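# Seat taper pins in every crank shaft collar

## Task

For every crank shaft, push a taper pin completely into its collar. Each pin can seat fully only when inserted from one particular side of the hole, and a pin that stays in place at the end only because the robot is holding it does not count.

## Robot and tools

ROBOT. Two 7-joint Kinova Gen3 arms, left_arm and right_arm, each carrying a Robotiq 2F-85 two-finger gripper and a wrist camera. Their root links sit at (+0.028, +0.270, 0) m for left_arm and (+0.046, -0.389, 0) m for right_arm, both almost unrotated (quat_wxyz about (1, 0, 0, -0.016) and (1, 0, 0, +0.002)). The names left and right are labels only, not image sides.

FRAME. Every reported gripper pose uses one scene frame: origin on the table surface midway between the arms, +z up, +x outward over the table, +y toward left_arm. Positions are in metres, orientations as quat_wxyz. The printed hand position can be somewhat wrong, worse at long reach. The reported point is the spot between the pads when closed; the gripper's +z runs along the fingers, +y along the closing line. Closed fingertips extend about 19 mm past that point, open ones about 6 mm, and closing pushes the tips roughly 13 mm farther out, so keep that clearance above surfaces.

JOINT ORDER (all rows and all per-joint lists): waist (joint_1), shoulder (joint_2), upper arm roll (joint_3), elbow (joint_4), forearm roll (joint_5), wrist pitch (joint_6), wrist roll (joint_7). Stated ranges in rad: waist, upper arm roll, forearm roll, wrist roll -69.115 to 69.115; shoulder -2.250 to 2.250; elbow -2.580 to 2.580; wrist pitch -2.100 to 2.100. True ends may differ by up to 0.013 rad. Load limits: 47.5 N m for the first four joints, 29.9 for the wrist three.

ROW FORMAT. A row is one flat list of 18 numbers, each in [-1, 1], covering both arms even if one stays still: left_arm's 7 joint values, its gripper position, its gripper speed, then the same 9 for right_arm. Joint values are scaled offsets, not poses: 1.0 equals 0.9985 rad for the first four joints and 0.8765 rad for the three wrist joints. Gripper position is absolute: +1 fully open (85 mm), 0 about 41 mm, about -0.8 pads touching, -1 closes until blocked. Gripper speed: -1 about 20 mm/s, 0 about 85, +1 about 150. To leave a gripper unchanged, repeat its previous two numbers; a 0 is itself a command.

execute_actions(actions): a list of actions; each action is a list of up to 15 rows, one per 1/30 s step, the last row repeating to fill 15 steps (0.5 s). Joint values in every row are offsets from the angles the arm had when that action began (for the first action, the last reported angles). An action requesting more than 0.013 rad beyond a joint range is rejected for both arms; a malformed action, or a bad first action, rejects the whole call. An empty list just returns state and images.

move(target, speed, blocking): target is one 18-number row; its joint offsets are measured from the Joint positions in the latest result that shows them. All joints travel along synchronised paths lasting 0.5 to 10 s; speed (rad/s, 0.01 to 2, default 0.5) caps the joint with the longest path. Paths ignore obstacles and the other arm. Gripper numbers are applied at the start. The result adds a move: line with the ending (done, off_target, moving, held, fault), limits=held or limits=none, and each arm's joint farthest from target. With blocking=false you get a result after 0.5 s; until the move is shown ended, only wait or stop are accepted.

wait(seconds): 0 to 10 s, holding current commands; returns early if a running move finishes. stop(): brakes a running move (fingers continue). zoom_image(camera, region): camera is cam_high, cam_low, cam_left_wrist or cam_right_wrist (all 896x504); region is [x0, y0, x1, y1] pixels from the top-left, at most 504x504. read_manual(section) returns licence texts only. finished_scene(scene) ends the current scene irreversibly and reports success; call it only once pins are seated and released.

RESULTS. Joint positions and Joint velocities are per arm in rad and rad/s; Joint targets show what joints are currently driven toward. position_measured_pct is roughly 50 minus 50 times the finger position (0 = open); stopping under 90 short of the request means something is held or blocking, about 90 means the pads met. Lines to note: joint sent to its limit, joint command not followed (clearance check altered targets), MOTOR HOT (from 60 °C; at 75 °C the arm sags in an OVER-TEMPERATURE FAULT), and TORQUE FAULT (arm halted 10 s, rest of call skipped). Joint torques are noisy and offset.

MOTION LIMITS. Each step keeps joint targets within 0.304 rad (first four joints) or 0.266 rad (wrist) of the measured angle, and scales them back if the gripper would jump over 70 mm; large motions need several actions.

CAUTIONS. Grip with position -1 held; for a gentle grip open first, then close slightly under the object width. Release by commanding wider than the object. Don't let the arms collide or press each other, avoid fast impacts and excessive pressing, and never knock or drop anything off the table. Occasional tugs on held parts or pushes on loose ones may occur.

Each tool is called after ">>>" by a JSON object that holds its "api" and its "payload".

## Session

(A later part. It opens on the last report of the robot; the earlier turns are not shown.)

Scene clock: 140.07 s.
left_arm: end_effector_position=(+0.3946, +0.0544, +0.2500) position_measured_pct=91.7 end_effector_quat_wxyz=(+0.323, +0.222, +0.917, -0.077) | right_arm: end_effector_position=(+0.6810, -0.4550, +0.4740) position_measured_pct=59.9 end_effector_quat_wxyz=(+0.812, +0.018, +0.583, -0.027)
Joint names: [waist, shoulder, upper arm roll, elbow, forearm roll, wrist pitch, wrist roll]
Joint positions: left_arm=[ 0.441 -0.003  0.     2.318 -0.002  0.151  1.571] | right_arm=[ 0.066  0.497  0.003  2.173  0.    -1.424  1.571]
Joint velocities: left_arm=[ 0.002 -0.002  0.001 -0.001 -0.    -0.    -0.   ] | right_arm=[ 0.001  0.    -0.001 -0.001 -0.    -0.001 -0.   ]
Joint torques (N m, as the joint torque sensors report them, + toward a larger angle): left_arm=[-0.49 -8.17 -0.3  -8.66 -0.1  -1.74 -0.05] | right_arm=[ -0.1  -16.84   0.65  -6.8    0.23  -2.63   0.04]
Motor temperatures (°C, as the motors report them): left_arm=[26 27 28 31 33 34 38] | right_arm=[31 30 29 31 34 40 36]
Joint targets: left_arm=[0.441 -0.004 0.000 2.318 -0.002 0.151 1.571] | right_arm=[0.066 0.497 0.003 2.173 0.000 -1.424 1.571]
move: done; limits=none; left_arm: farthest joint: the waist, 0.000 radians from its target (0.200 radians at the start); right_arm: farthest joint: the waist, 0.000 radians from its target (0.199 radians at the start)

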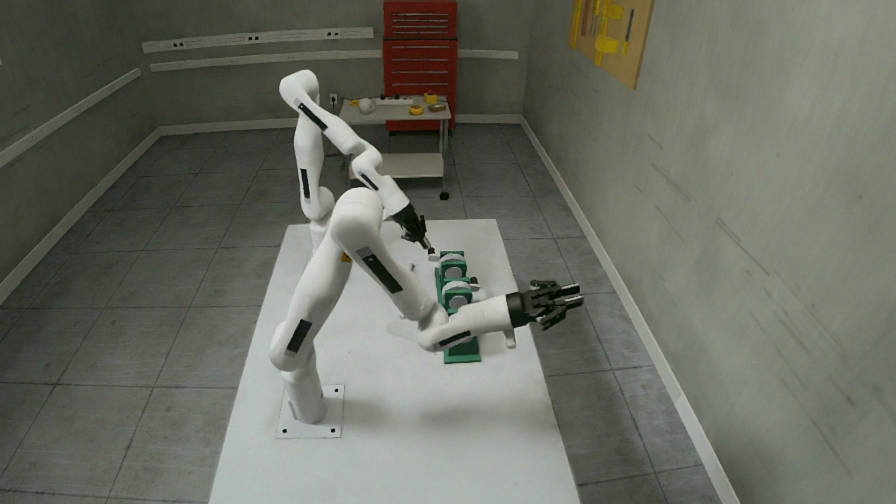

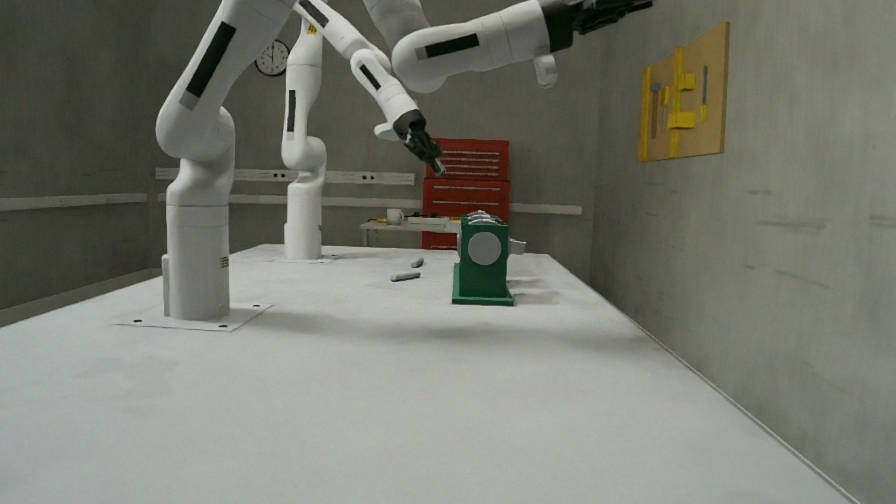

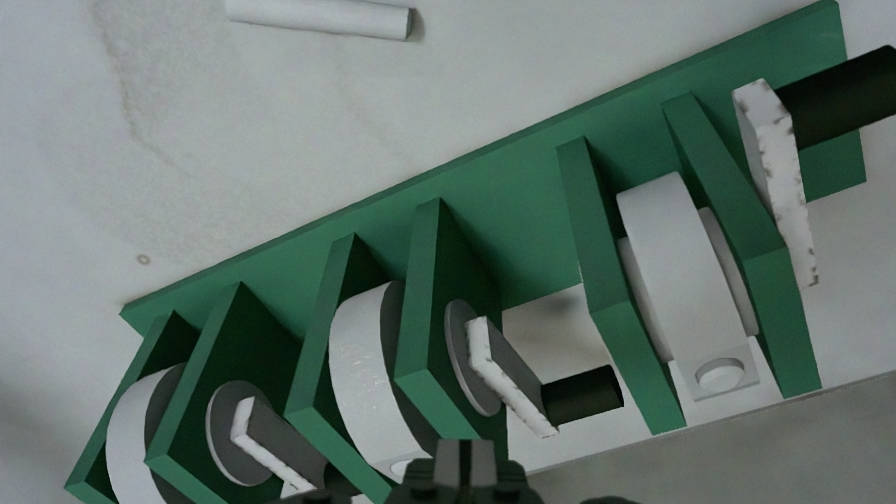

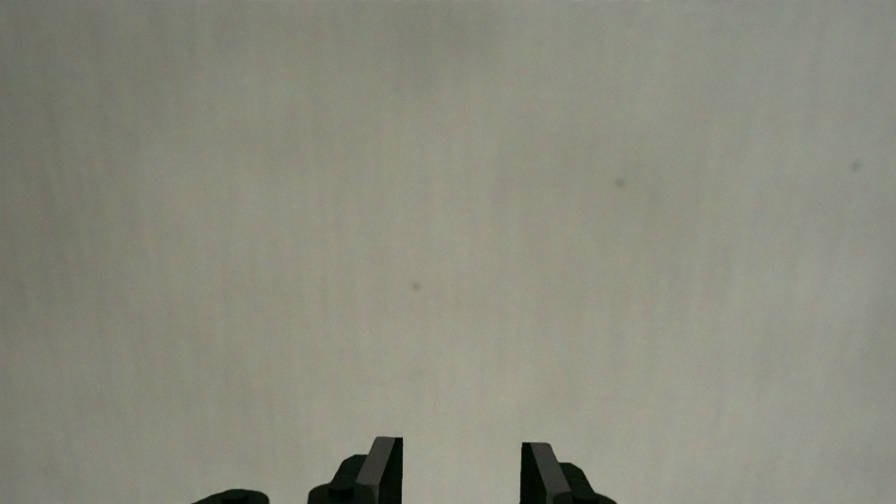

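>>> {"api": "move", "payload": {"target": [0.25,0,0,0,0,-0.15,0,-1,0.3,0.2,0,0,0,0,0,0,-0.2,0], "speed": 0.6}}

Scene clock: 141.53 s.
left_arm: end_effector_position=(+0.3526, -0.0495, +0.2776) position_measured_pct=91.7 end_effector_quat_wxyz=(+0.368, +0.326, +0.860, -0.139) | right_arm: end_effector_position=(+0.6552, -0.5797, +0.4740) position_measured_pct=59.9 end_effector_quat_wxyz=(+0.805, +0.076, +0.578, -0.108)
Joint names: [waist, shoulder, upper arm roll, elbow, forearm roll, wrist pitch, wrist roll]
Joint positions: left_arm=[ 0.69  -0.003  0.     2.318 -0.002  0.019  1.571] | right_arm=[ 0.266  0.497  0.003  2.173  0.    -1.424  1.571]
Joint velocities: left_arm=[ 0.003  0.    -0.001  0.001  0.     0.    -0.   ] | right_arm=[ 0.002  0.    -0.    -0.001 -0.     0.     0.   ]
Joint torques (N m, as the joint torque sensors report them, + toward a larger angle): left_arm=[-0.15 -9.26 -0.47 -9.02 -0.21 -2.21 -0.06] | right_arm=[ -0.33 -17.11   0.34  -6.43   0.19  -2.59  -0.03]
Motor temperatures (°C, as the motors report them): left_arm=[26 27 28 31 33 34 38] | right_arm=[31 30 29 31 34 40 36]
Joint targets: left_arm=[0.690 -0.003 0.000 2.318 -0.002 0.019 1.571] | right_arm=[0.266 0.497 0.003 2.173 0.000 -1.424 1.571]
move: done; limits=none; left_arm: farthest joint: the waist, 0.001 radians from its target (0.250 radians at the start); right_arm: farthest joint: the waist, 0.000 radians from its target (0.200 radians at the start)

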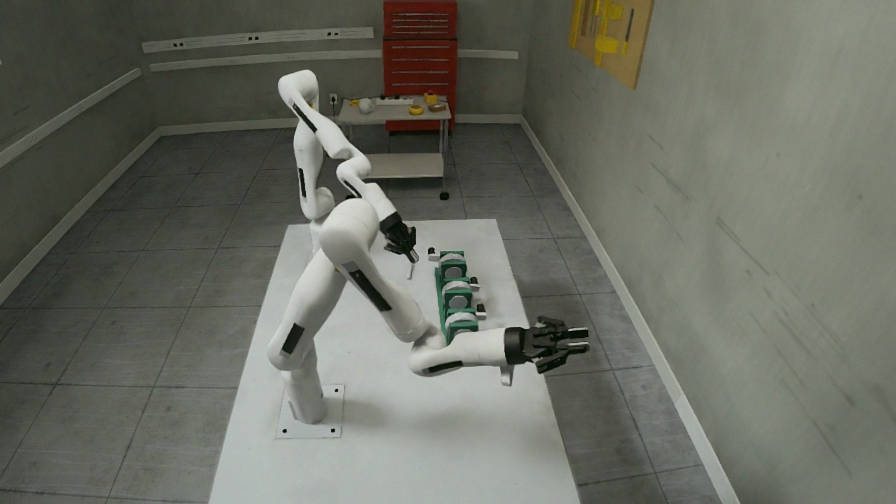

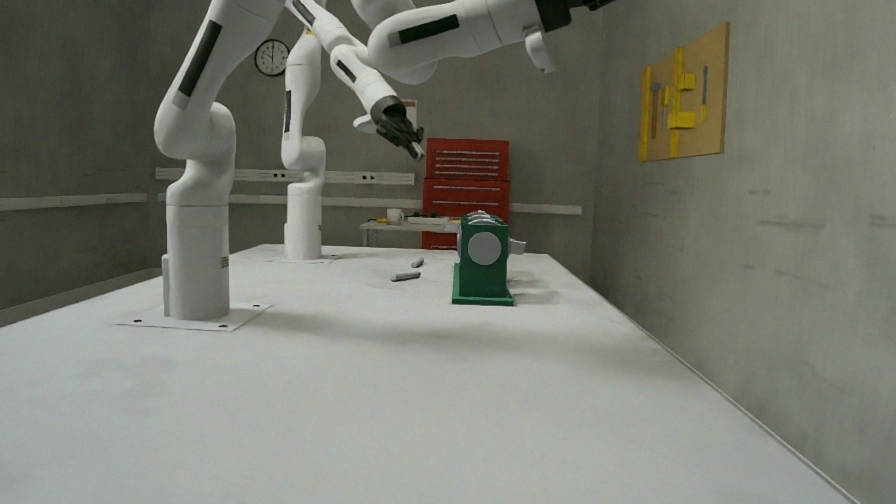

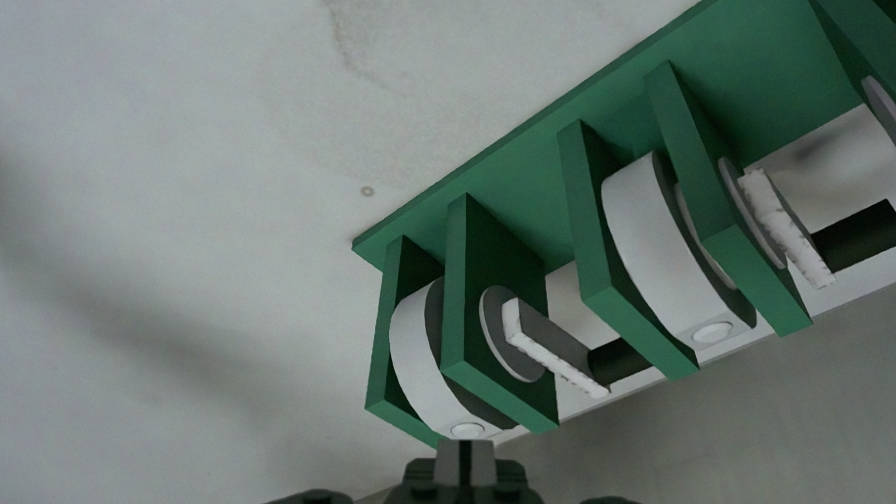

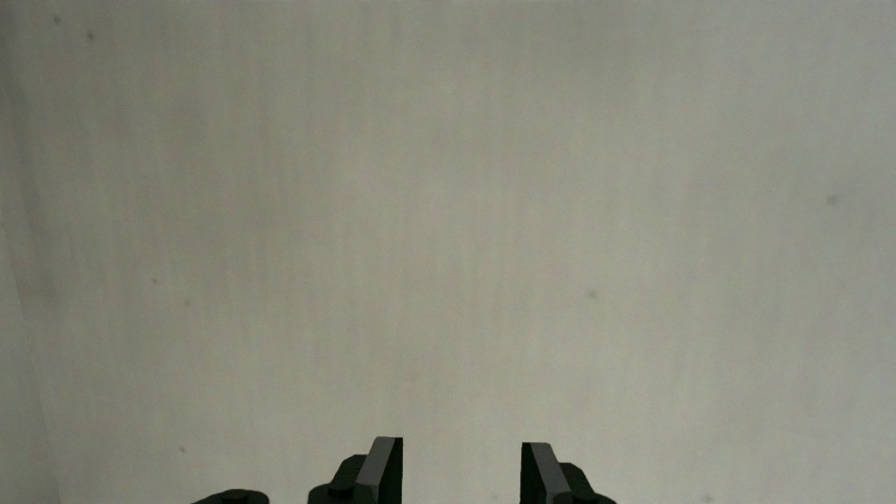

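>>> {"api": "zoom_image", "payload": {"camera": "cam_left_wrist", "region": [650,290,780,380]}}

>>> {"api": "zoom_image", "payload": {"camera": "cam_left_wrist", "region": [410,380,540,460]}}

Region (650, 290, 780, 380) of cam_left_wrist's 896x504 image, scaled by 3.877; it fills the top 349 rows of this view, and the rest is white.

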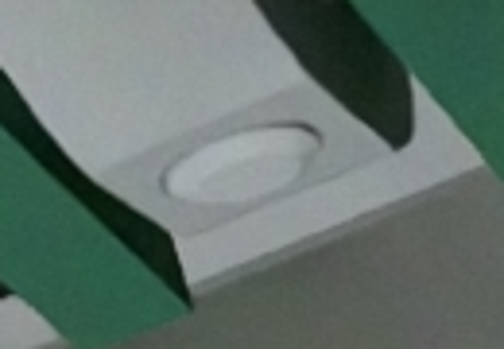

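Region (410, 380, 540, 460) of cam_left_wrist's 896x504 image, scaled by 3.877; it fills the top 310 rows of this view, and the rest is white.

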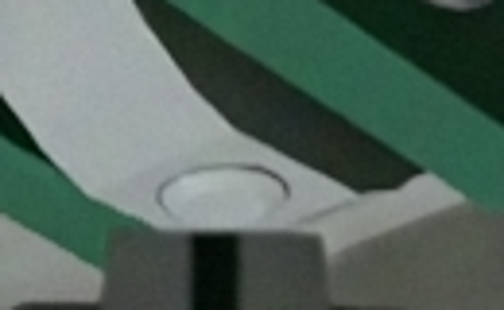

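>>> {"api": "move", "payload": {"target": [-0.449,0.3,0,-0.55,0,1,0,-1,0.3,0,0,0,0,0,0,0,-0.2,0], "speed": 0.9}}

>>> {"api": "move", "payload": {"target": [0,0.243,0,-0.211,0,0.168,0,-1,0.3,0,0,0,0,0,0,0,-0.2,0], "speed": 0.4}}

>>> {"api": "move", "payload": {"target": [0,0.054,0,0.036,0,-0.02,0,-1,0.3,0,0,0,0,0,0,0,-0.2,0], "speed": 0.05}}

Scene clock: 144.00 s.
left_arm: end_effector_position=(+0.4597, +0.1231, +0.2321) position_measured_pct=91.7 end_effector_quat_wxyz=(+0.090, +0.137, +0.986, -0.012) | right_arm: end_effector_position=(+0.6552, -0.5797, +0.4740) position_measured_pct=59.9 end_effector_quat_wxyz=(+0.805, +0.076, +0.578, -0.108)
Joint names: [waist, shoulder, upper arm roll, elbow, forearm roll, wrist pitch, wrist roll]
Joint positions: left_arm=[ 0.242  0.296  0.     1.768 -0.002  0.896  1.571] | right_arm=[ 0.266  0.497  0.003  2.173  0.    -1.424  1.571]
Joint velocities: left_arm=[-0.002  0.002 -0.001  0.     0.     0.    -0.   ] | right_arm=[ 0.    -0.002  0.     0.002  0.     0.    -0.   ]
Joint torques (N m, as the joint torque sensors report them, + toward a larger angle): left_arm=[  0.59 -15.15   0.23  -8.75  -0.2   -0.56   0.08] | right_arm=[  0.1  -17.31   0.34  -6.82   0.12  -2.76  -0.28]
Motor temperatures (°C, as the motors report them): left_arm=[26 27 28 31 33 34 38] | right_arm=[31 30 29 31 34 40 36]
Joint targets: left_arm=[0.242 0.296 0.000 1.768 -0.002 0.896 1.571] | right_arm=[0.266 0.497 0.003 2.173 0.000 -1.424 1.571]
move: done; limits=none; left_arm: farthest joint: the shoulder, 0.001 radians from its target (0.300 radians at the start); right_arm: farthest joint: the waist, 0.000 radians from its target (0.000 radians at the start)

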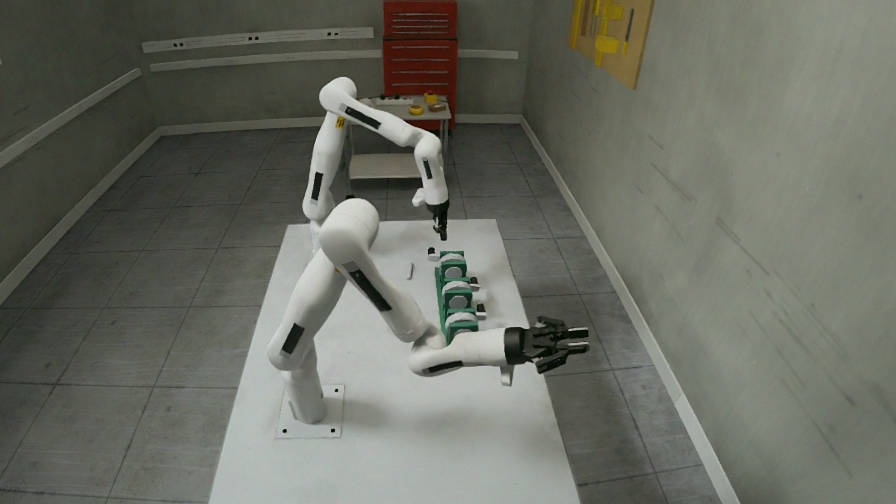

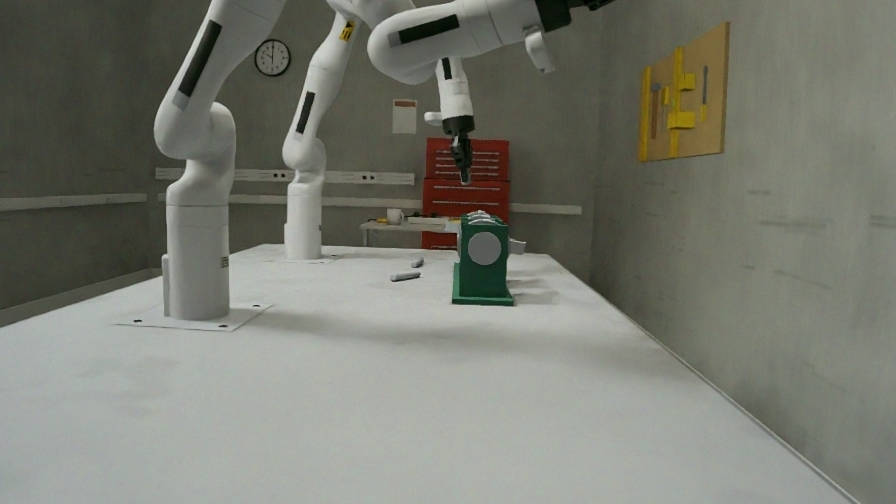

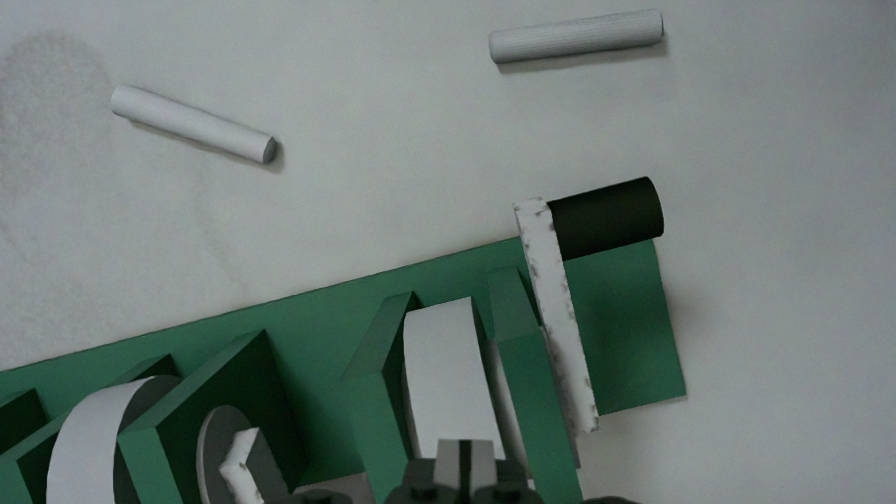

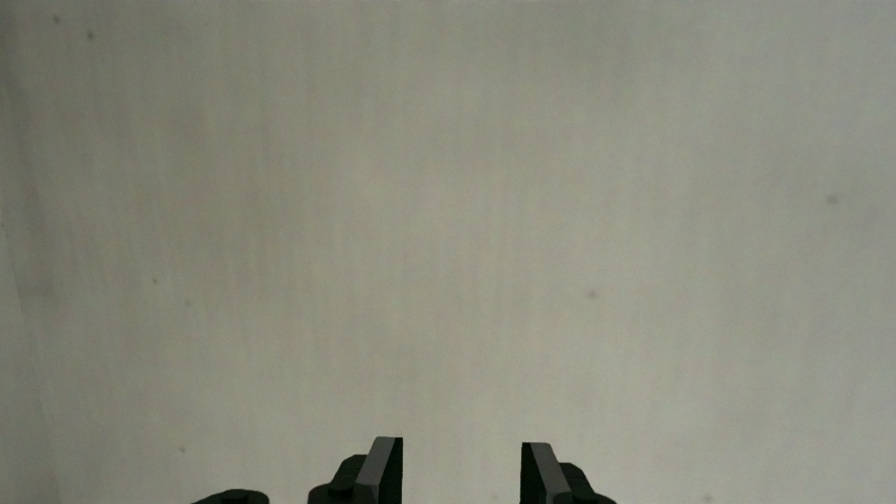

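Scene clock: 145.13 s.
left_arm: end_effector_position=(+0.4913, +0.1143, +0.1771) position_measured_pct=91.7 end_effector_quat_wxyz=(+0.001, +0.137, +0.991, +0.001) | right_arm: end_effector_position=(+0.6552, -0.5797, +0.4740) position_measured_pct=59.9 end_effector_quat_wxyz=(+0.805, +0.076, +0.578, -0.108)
Joint names: [waist, shoulder, upper arm roll, elbow, forearm roll, wrist pitch, wrist roll]
Joint positions: left_arm=[ 0.242  0.538  0.     1.558 -0.002  1.043  1.571] | right_arm=[ 0.266  0.497  0.003  2.173  0.    -1.424  1.571]
Joint velocities: left_arm=[ 0.001  0.002  0.002  0.     0.     0.001 -0.   ] | right_arm=[ 0.     0.001 -0.    -0.001  0.    -0.     0.   ]
Joint torques (N m, as the joint torque sensors report them, + toward a larger angle): left_arm=[ -0.08 -18.51  -0.26  -8.08   0.04  -0.15  -0.06] | right_arm=[ -0.33 -17.02   0.29  -6.51   0.36  -2.66  -0.18]
Motor temperatures (°C, as the motors report them): left_arm=[26 27 28 31 33 34 38] | right_arm=[31 30 29 31 34 40 36]
Joint targets: left_arm=[0.242 0.539 0.000 1.558 -0.002 1.043 1.571] | right_arm=[0.266 0.497 0.003 2.173 0.000 -1.424 1.571]
move: done; limits=none; left_arm: farthest joint: the elbow, 0.001 radians from its target (0.211 radians at the start); right_arm: farthest joint: the waist, 0.000 radians from its target (0.000 radians at the start)

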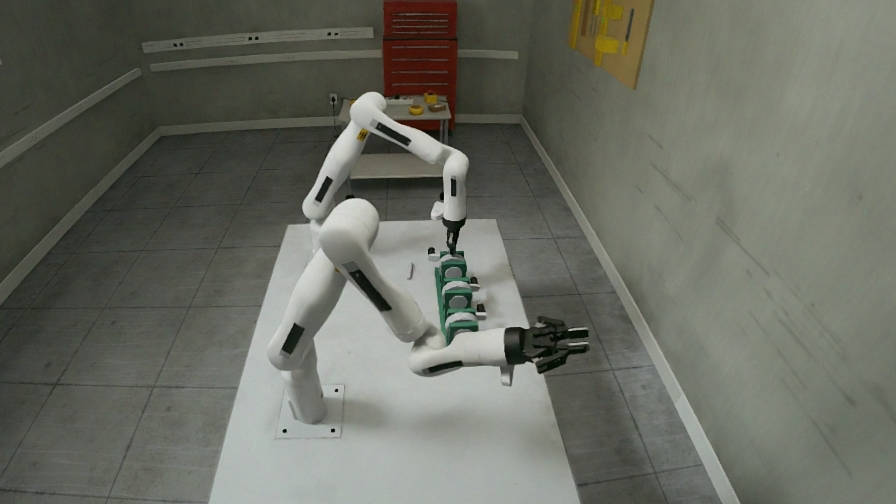

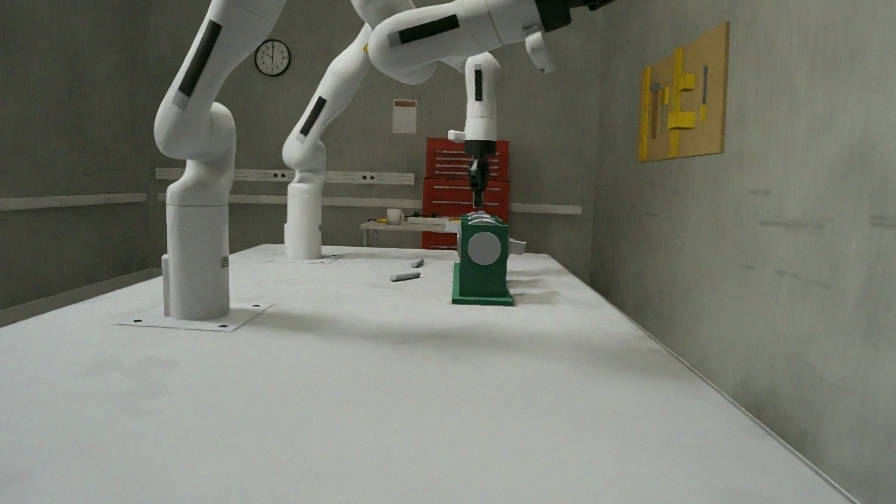

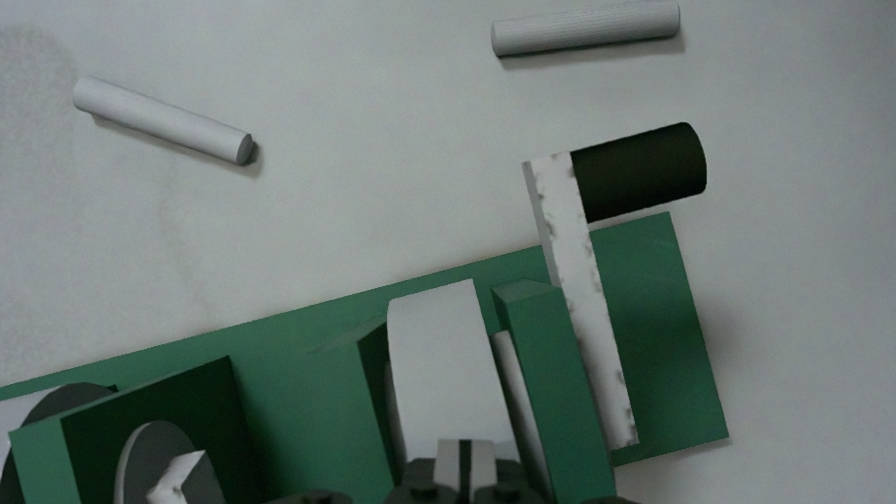

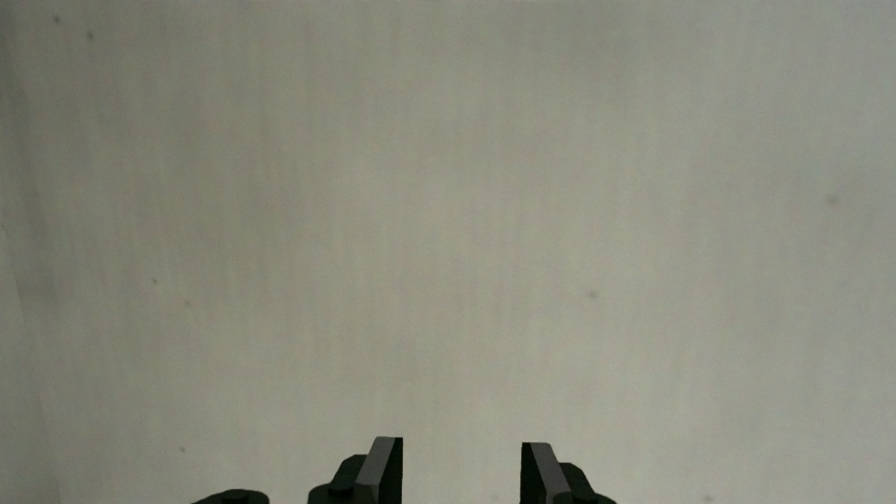

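Scene clock: 146.43 s.
left_arm: end_effector_position=(+0.4924, +0.1152, +0.1698) position_measured_pct=91.7 end_effector_quat_wxyz=(+0.002, +0.137, +0.991, +0.001) | right_arm: end_effector_position=(+0.6552, -0.5797, +0.4740) position_measured_pct=59.9 end_effector_quat_wxyz=(+0.805, +0.076, +0.578, -0.108)
Joint names: [waist, shoulder, upper arm roll, elbow, forearm roll, wrist pitch, wrist roll]
Joint positions: left_arm=[ 0.241  0.548 -0.     1.567 -0.003  1.023  1.571] | right_arm=[ 0.266  0.497  0.003  2.173  0.    -1.424  1.571]
Joint velocities: left_arm=[-0.001 -0.    -0.001 -0.     0.     0.002  0.   ] | right_arm=[-0.     0.002  0.002 -0.001 -0.     0.     0.   ]
Joint torques (N m, as the joint torque sensors report them, + toward a larger angle): left_arm=[ 0.79 18.56  0.23 13.7   0.7   1.51 -0.38] | right_arm=[ -0.32 -17.23   0.57  -6.54   0.19  -2.64  -0.1 ]
Motor temperatures (°C, as the motors report them): left_arm=[26 27 28 31 33 34 38] | right_arm=[31 30 29 31 34 40 36]
Joint targets: left_arm=[0.242 0.592 0.000 1.594 -0.002 1.026 1.571] | right_arm=[0.266 0.497 0.003 2.173 0.000 -1.424 1.571]
move: off_target (left_arm); limits=none; left_arm: farthest joint: the shoulder, 0.044 radians from its target (0.053 radians at the start); right_arm: farthest joint: the waist, 0.000 radians from its target (0.000 radians at the start)

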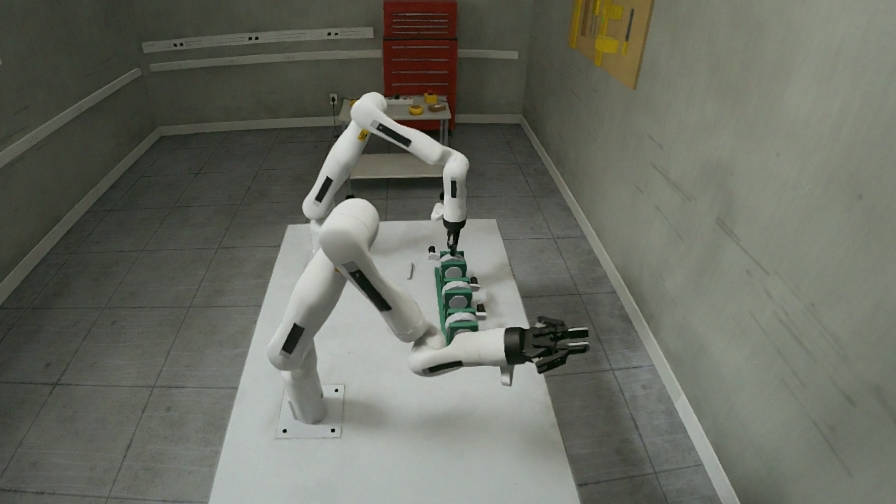

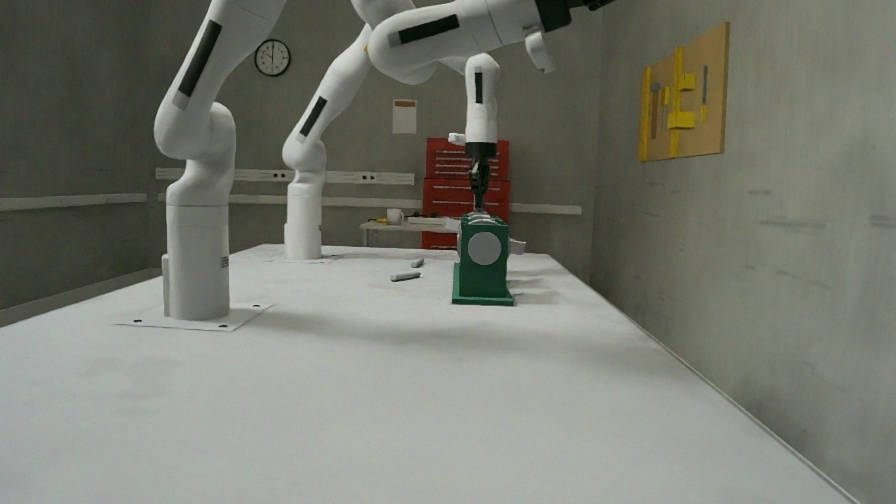

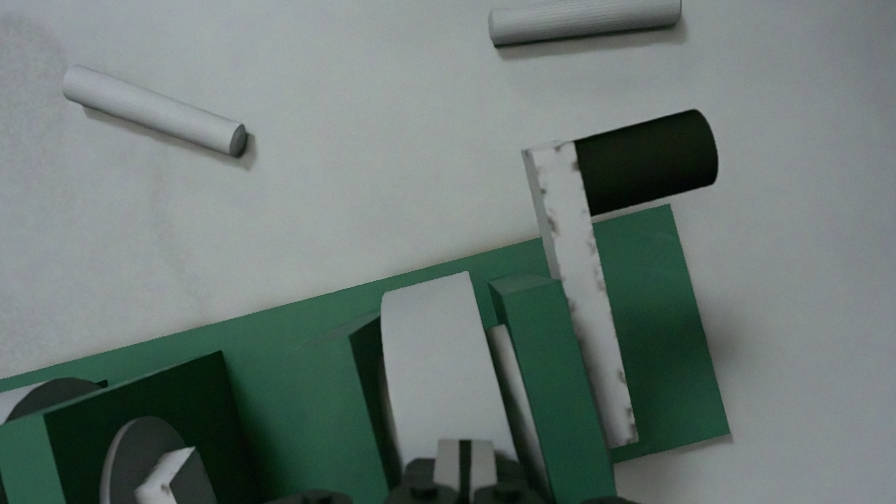

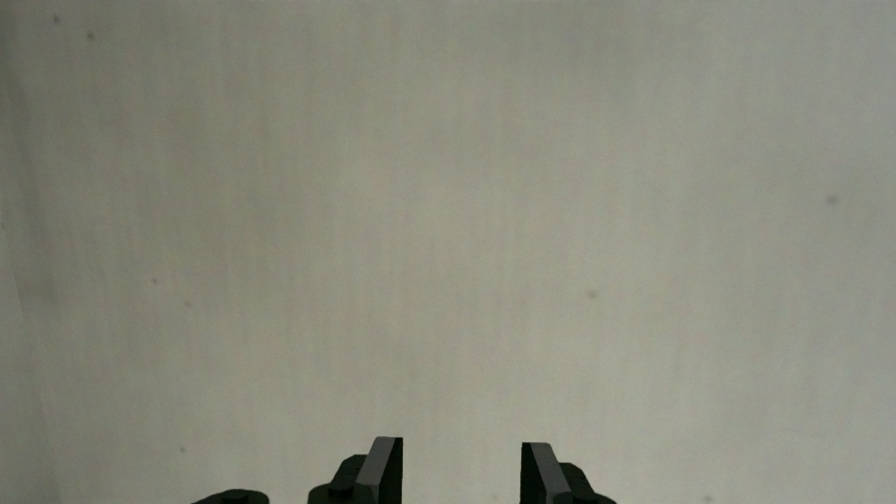

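>>> {"api": "execute_actions", "payload": {"actions": [[[0,0.036,0,0.022,0,0.02,0,-1,0.3,0,0,0,0,0,0,0,-0.2,0]],[[0,0.04,0,0.024,0,0.012,0,-1,0.3,0,0,0,0,0,0,0,-0.2,0]],[[0,0.043,0,0.025,0,0,0,-1,0.3,0,0,0,0,0,0,0,-0.2,0]]]}}

Scene clock: 148.27 s.
left_arm: end_effector_position=(+0.4842, +0.1155, +0.1704) position_measured_pct=91.7 end_effector_quat_wxyz=(-0.010, +0.139, +0.990, +0.002) | right_arm: end_effector_position=(+0.6552, -0.5797, +0.4740) position_measured_pct=59.9 end_effector_quat_wxyz=(+0.805, +0.076, +0.578, -0.108)
Joint names: [waist, shoulder, upper arm roll, elbow, forearm roll, wrist pitch, wrist roll]
Joint positions: left_arm=[ 0.242  0.547  0.002  1.567 -0.003  1.048  1.571] | right_arm=[ 0.266  0.497  0.003  2.173  0.    -1.424  1.571]
Joint velocities: left_arm=[-0.     0.     0.001  0.001  0.     0.001 -0.   ] | right_arm=[ 0.    -0.001 -0.001  0.001 -0.    -0.001 -0.   ]
Joint torques (N m, as the joint torque sensors report them, + toward a larger angle): left_arm=[-0.06 17.99 -0.35 11.9  -0.16 -0.2  -0.21] | right_arm=[ -0.33 -17.19   0.18  -6.58   0.06  -2.33  -0.04]
Motor temperatures (°C, as the motors report them): left_arm=[26 27 28 31 33 34 38] | right_arm=[31 30 29 31 34 40 36]
Joint targets: left_arm=[0.242 0.590 0.002 1.591 -0.003 1.048 1.571] | right_arm=[0.266 0.497 0.003 2.173 0.000 -1.424 1.571]

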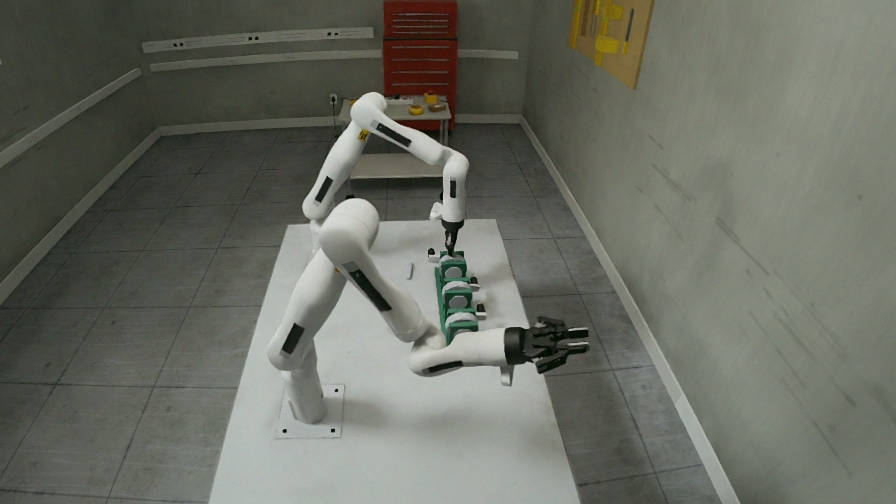

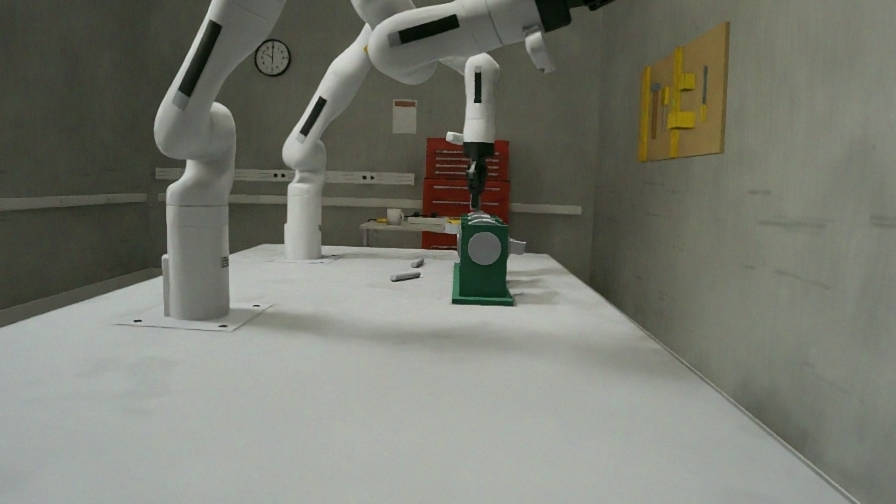

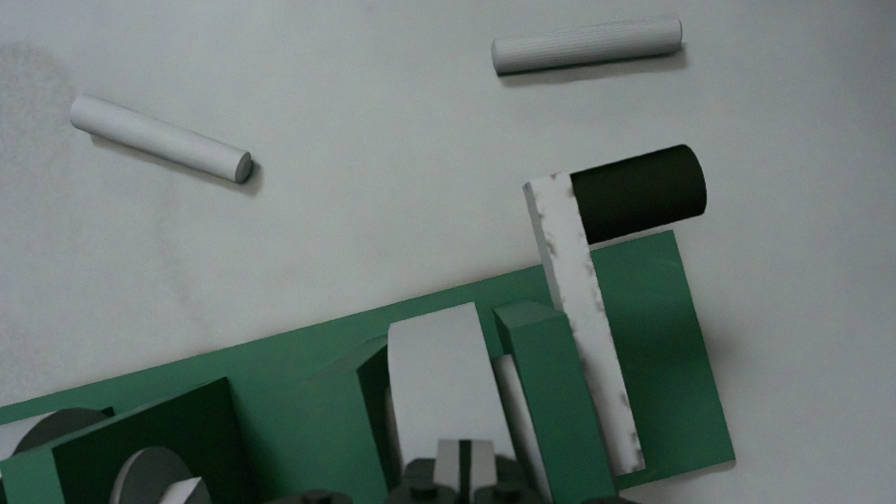

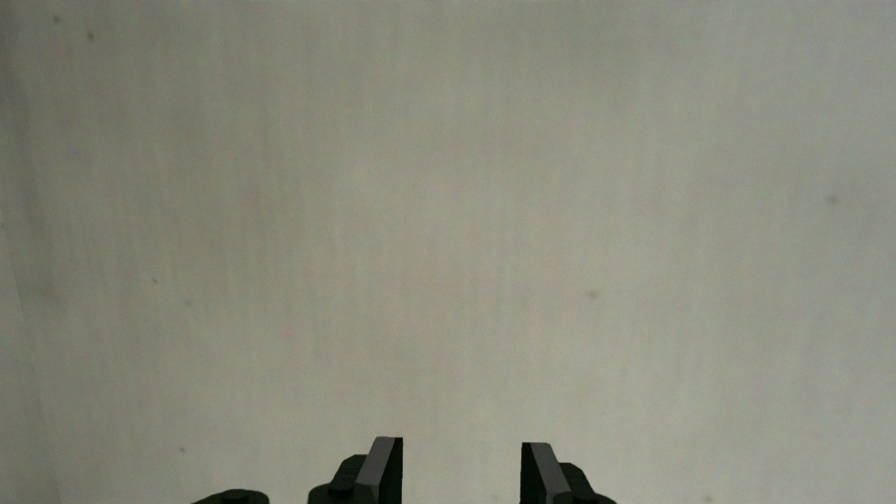

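>>> {"api": "move", "payload": {"target": [0.2,-0.55,0,0.75,0,-1,0,-1,0.3,0,0,0,0,0,0,0,-0.2,0], "speed": 0.8}}

>>> {"api": "zoom_image", "payload": {"camera": "cam_left_wrist", "region": [630,320,810,440]}}

>>> {"api": "zoom_image", "payload": {"camera": "cam_low", "region": [455,200,515,235]}}

Scene clock: 150.27 s.
left_arm: end_effector_position=(+0.3900, +0.0553, +0.2460) position_measured_pct=91.7 end_effector_quat_wxyz=(+0.313, +0.225, +0.920, -0.075) | right_arm: end_effector_position=(+0.6552, -0.5797, +0.4740) position_measured_pct=59.9 end_effector_quat_wxyz=(+0.805, +0.076, +0.578, -0.108)
Joint names: [waist, shoulder, upper arm roll, elbow, forearm roll, wrist pitch, wrist roll]
Joint positions: left_arm=[ 0.442 -0.002  0.002  2.316 -0.003  0.172  1.571] | right_arm=[ 0.266  0.497  0.003  2.173  0.    -1.424  1.571]
Joint velocities: left_arm=[ 0.002 -0.003 -0.001  0.    -0.    -0.001  0.   ] | right_arm=[ 0.    -0.    -0.001  0.001 -0.    -0.001 -0.   ]
Joint torques (N m, as the joint torque sensors report them, + toward a larger angle): left_arm=[ 0.2  -8.77 -0.1  -8.49  0.1  -2.18 -0.01] | right_arm=[ -0.36 -17.22   0.63  -6.64  -0.05  -2.57   0.13]
Motor temperatures (°C, as the motors report them): left_arm=[26 27 28 31 33 34 38] | right_arm=[31 30 29 31 34 40 36]
Joint targets: left_arm=[0.442 -0.002 0.002 2.316 -0.003 0.172 1.571] | right_arm=[0.266 0.497 0.003 2.173 0.000 -1.424 1.571]
move: done; limits=none; left_arm: farthest joint: the waist, 0.000 radians from its target (0.200 radians at the start); right_arm: farthest joint: the waist, 0.000 radians from its target (0.000 radians at the start)

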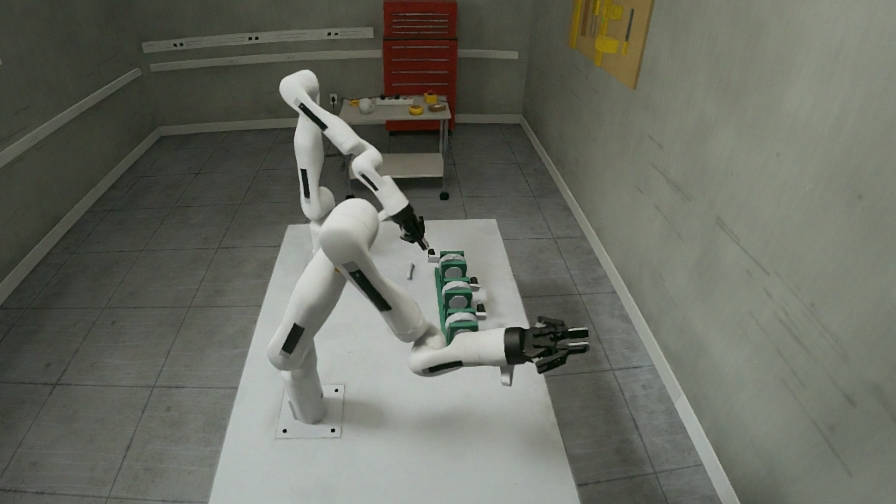

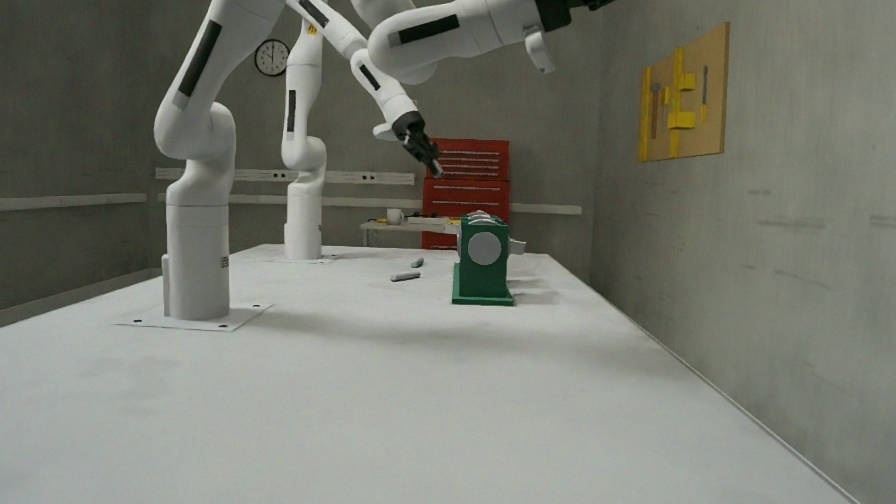

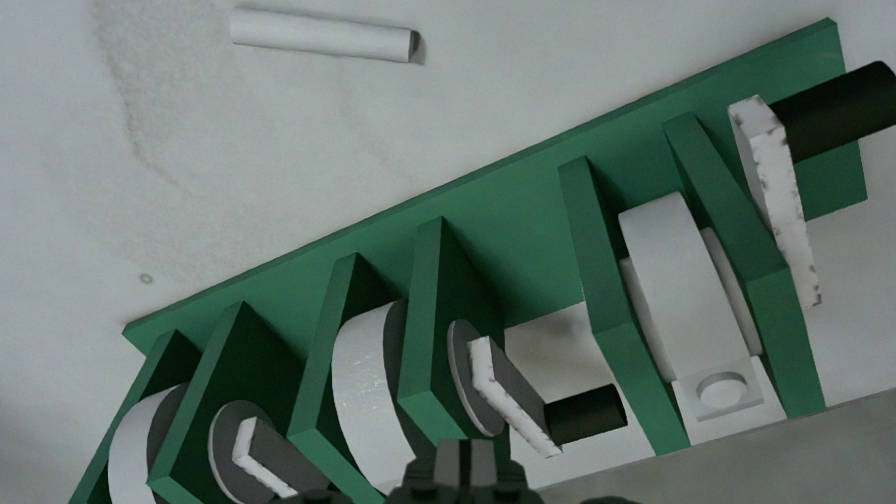

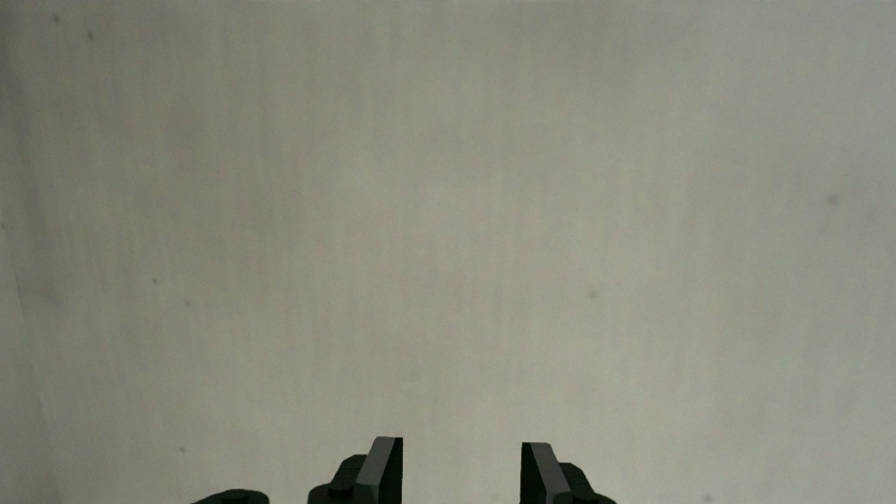

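Region (630, 320, 810, 440) of cam_left_wrist's 896x504 image, scaled by 2.800.

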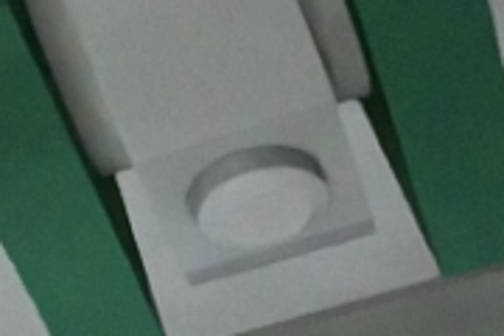

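Region (455, 200, 515, 235) of cam_low's 896x504 image, scaled by 8.400, with more detail than that image has; it fills the top 294 rows of this view, and the rest is white.

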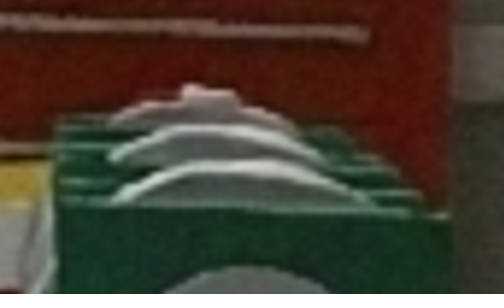

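>>> {"api": "finished_scene", "payload": {"scene": 1}}

The scene is finished: the task was done.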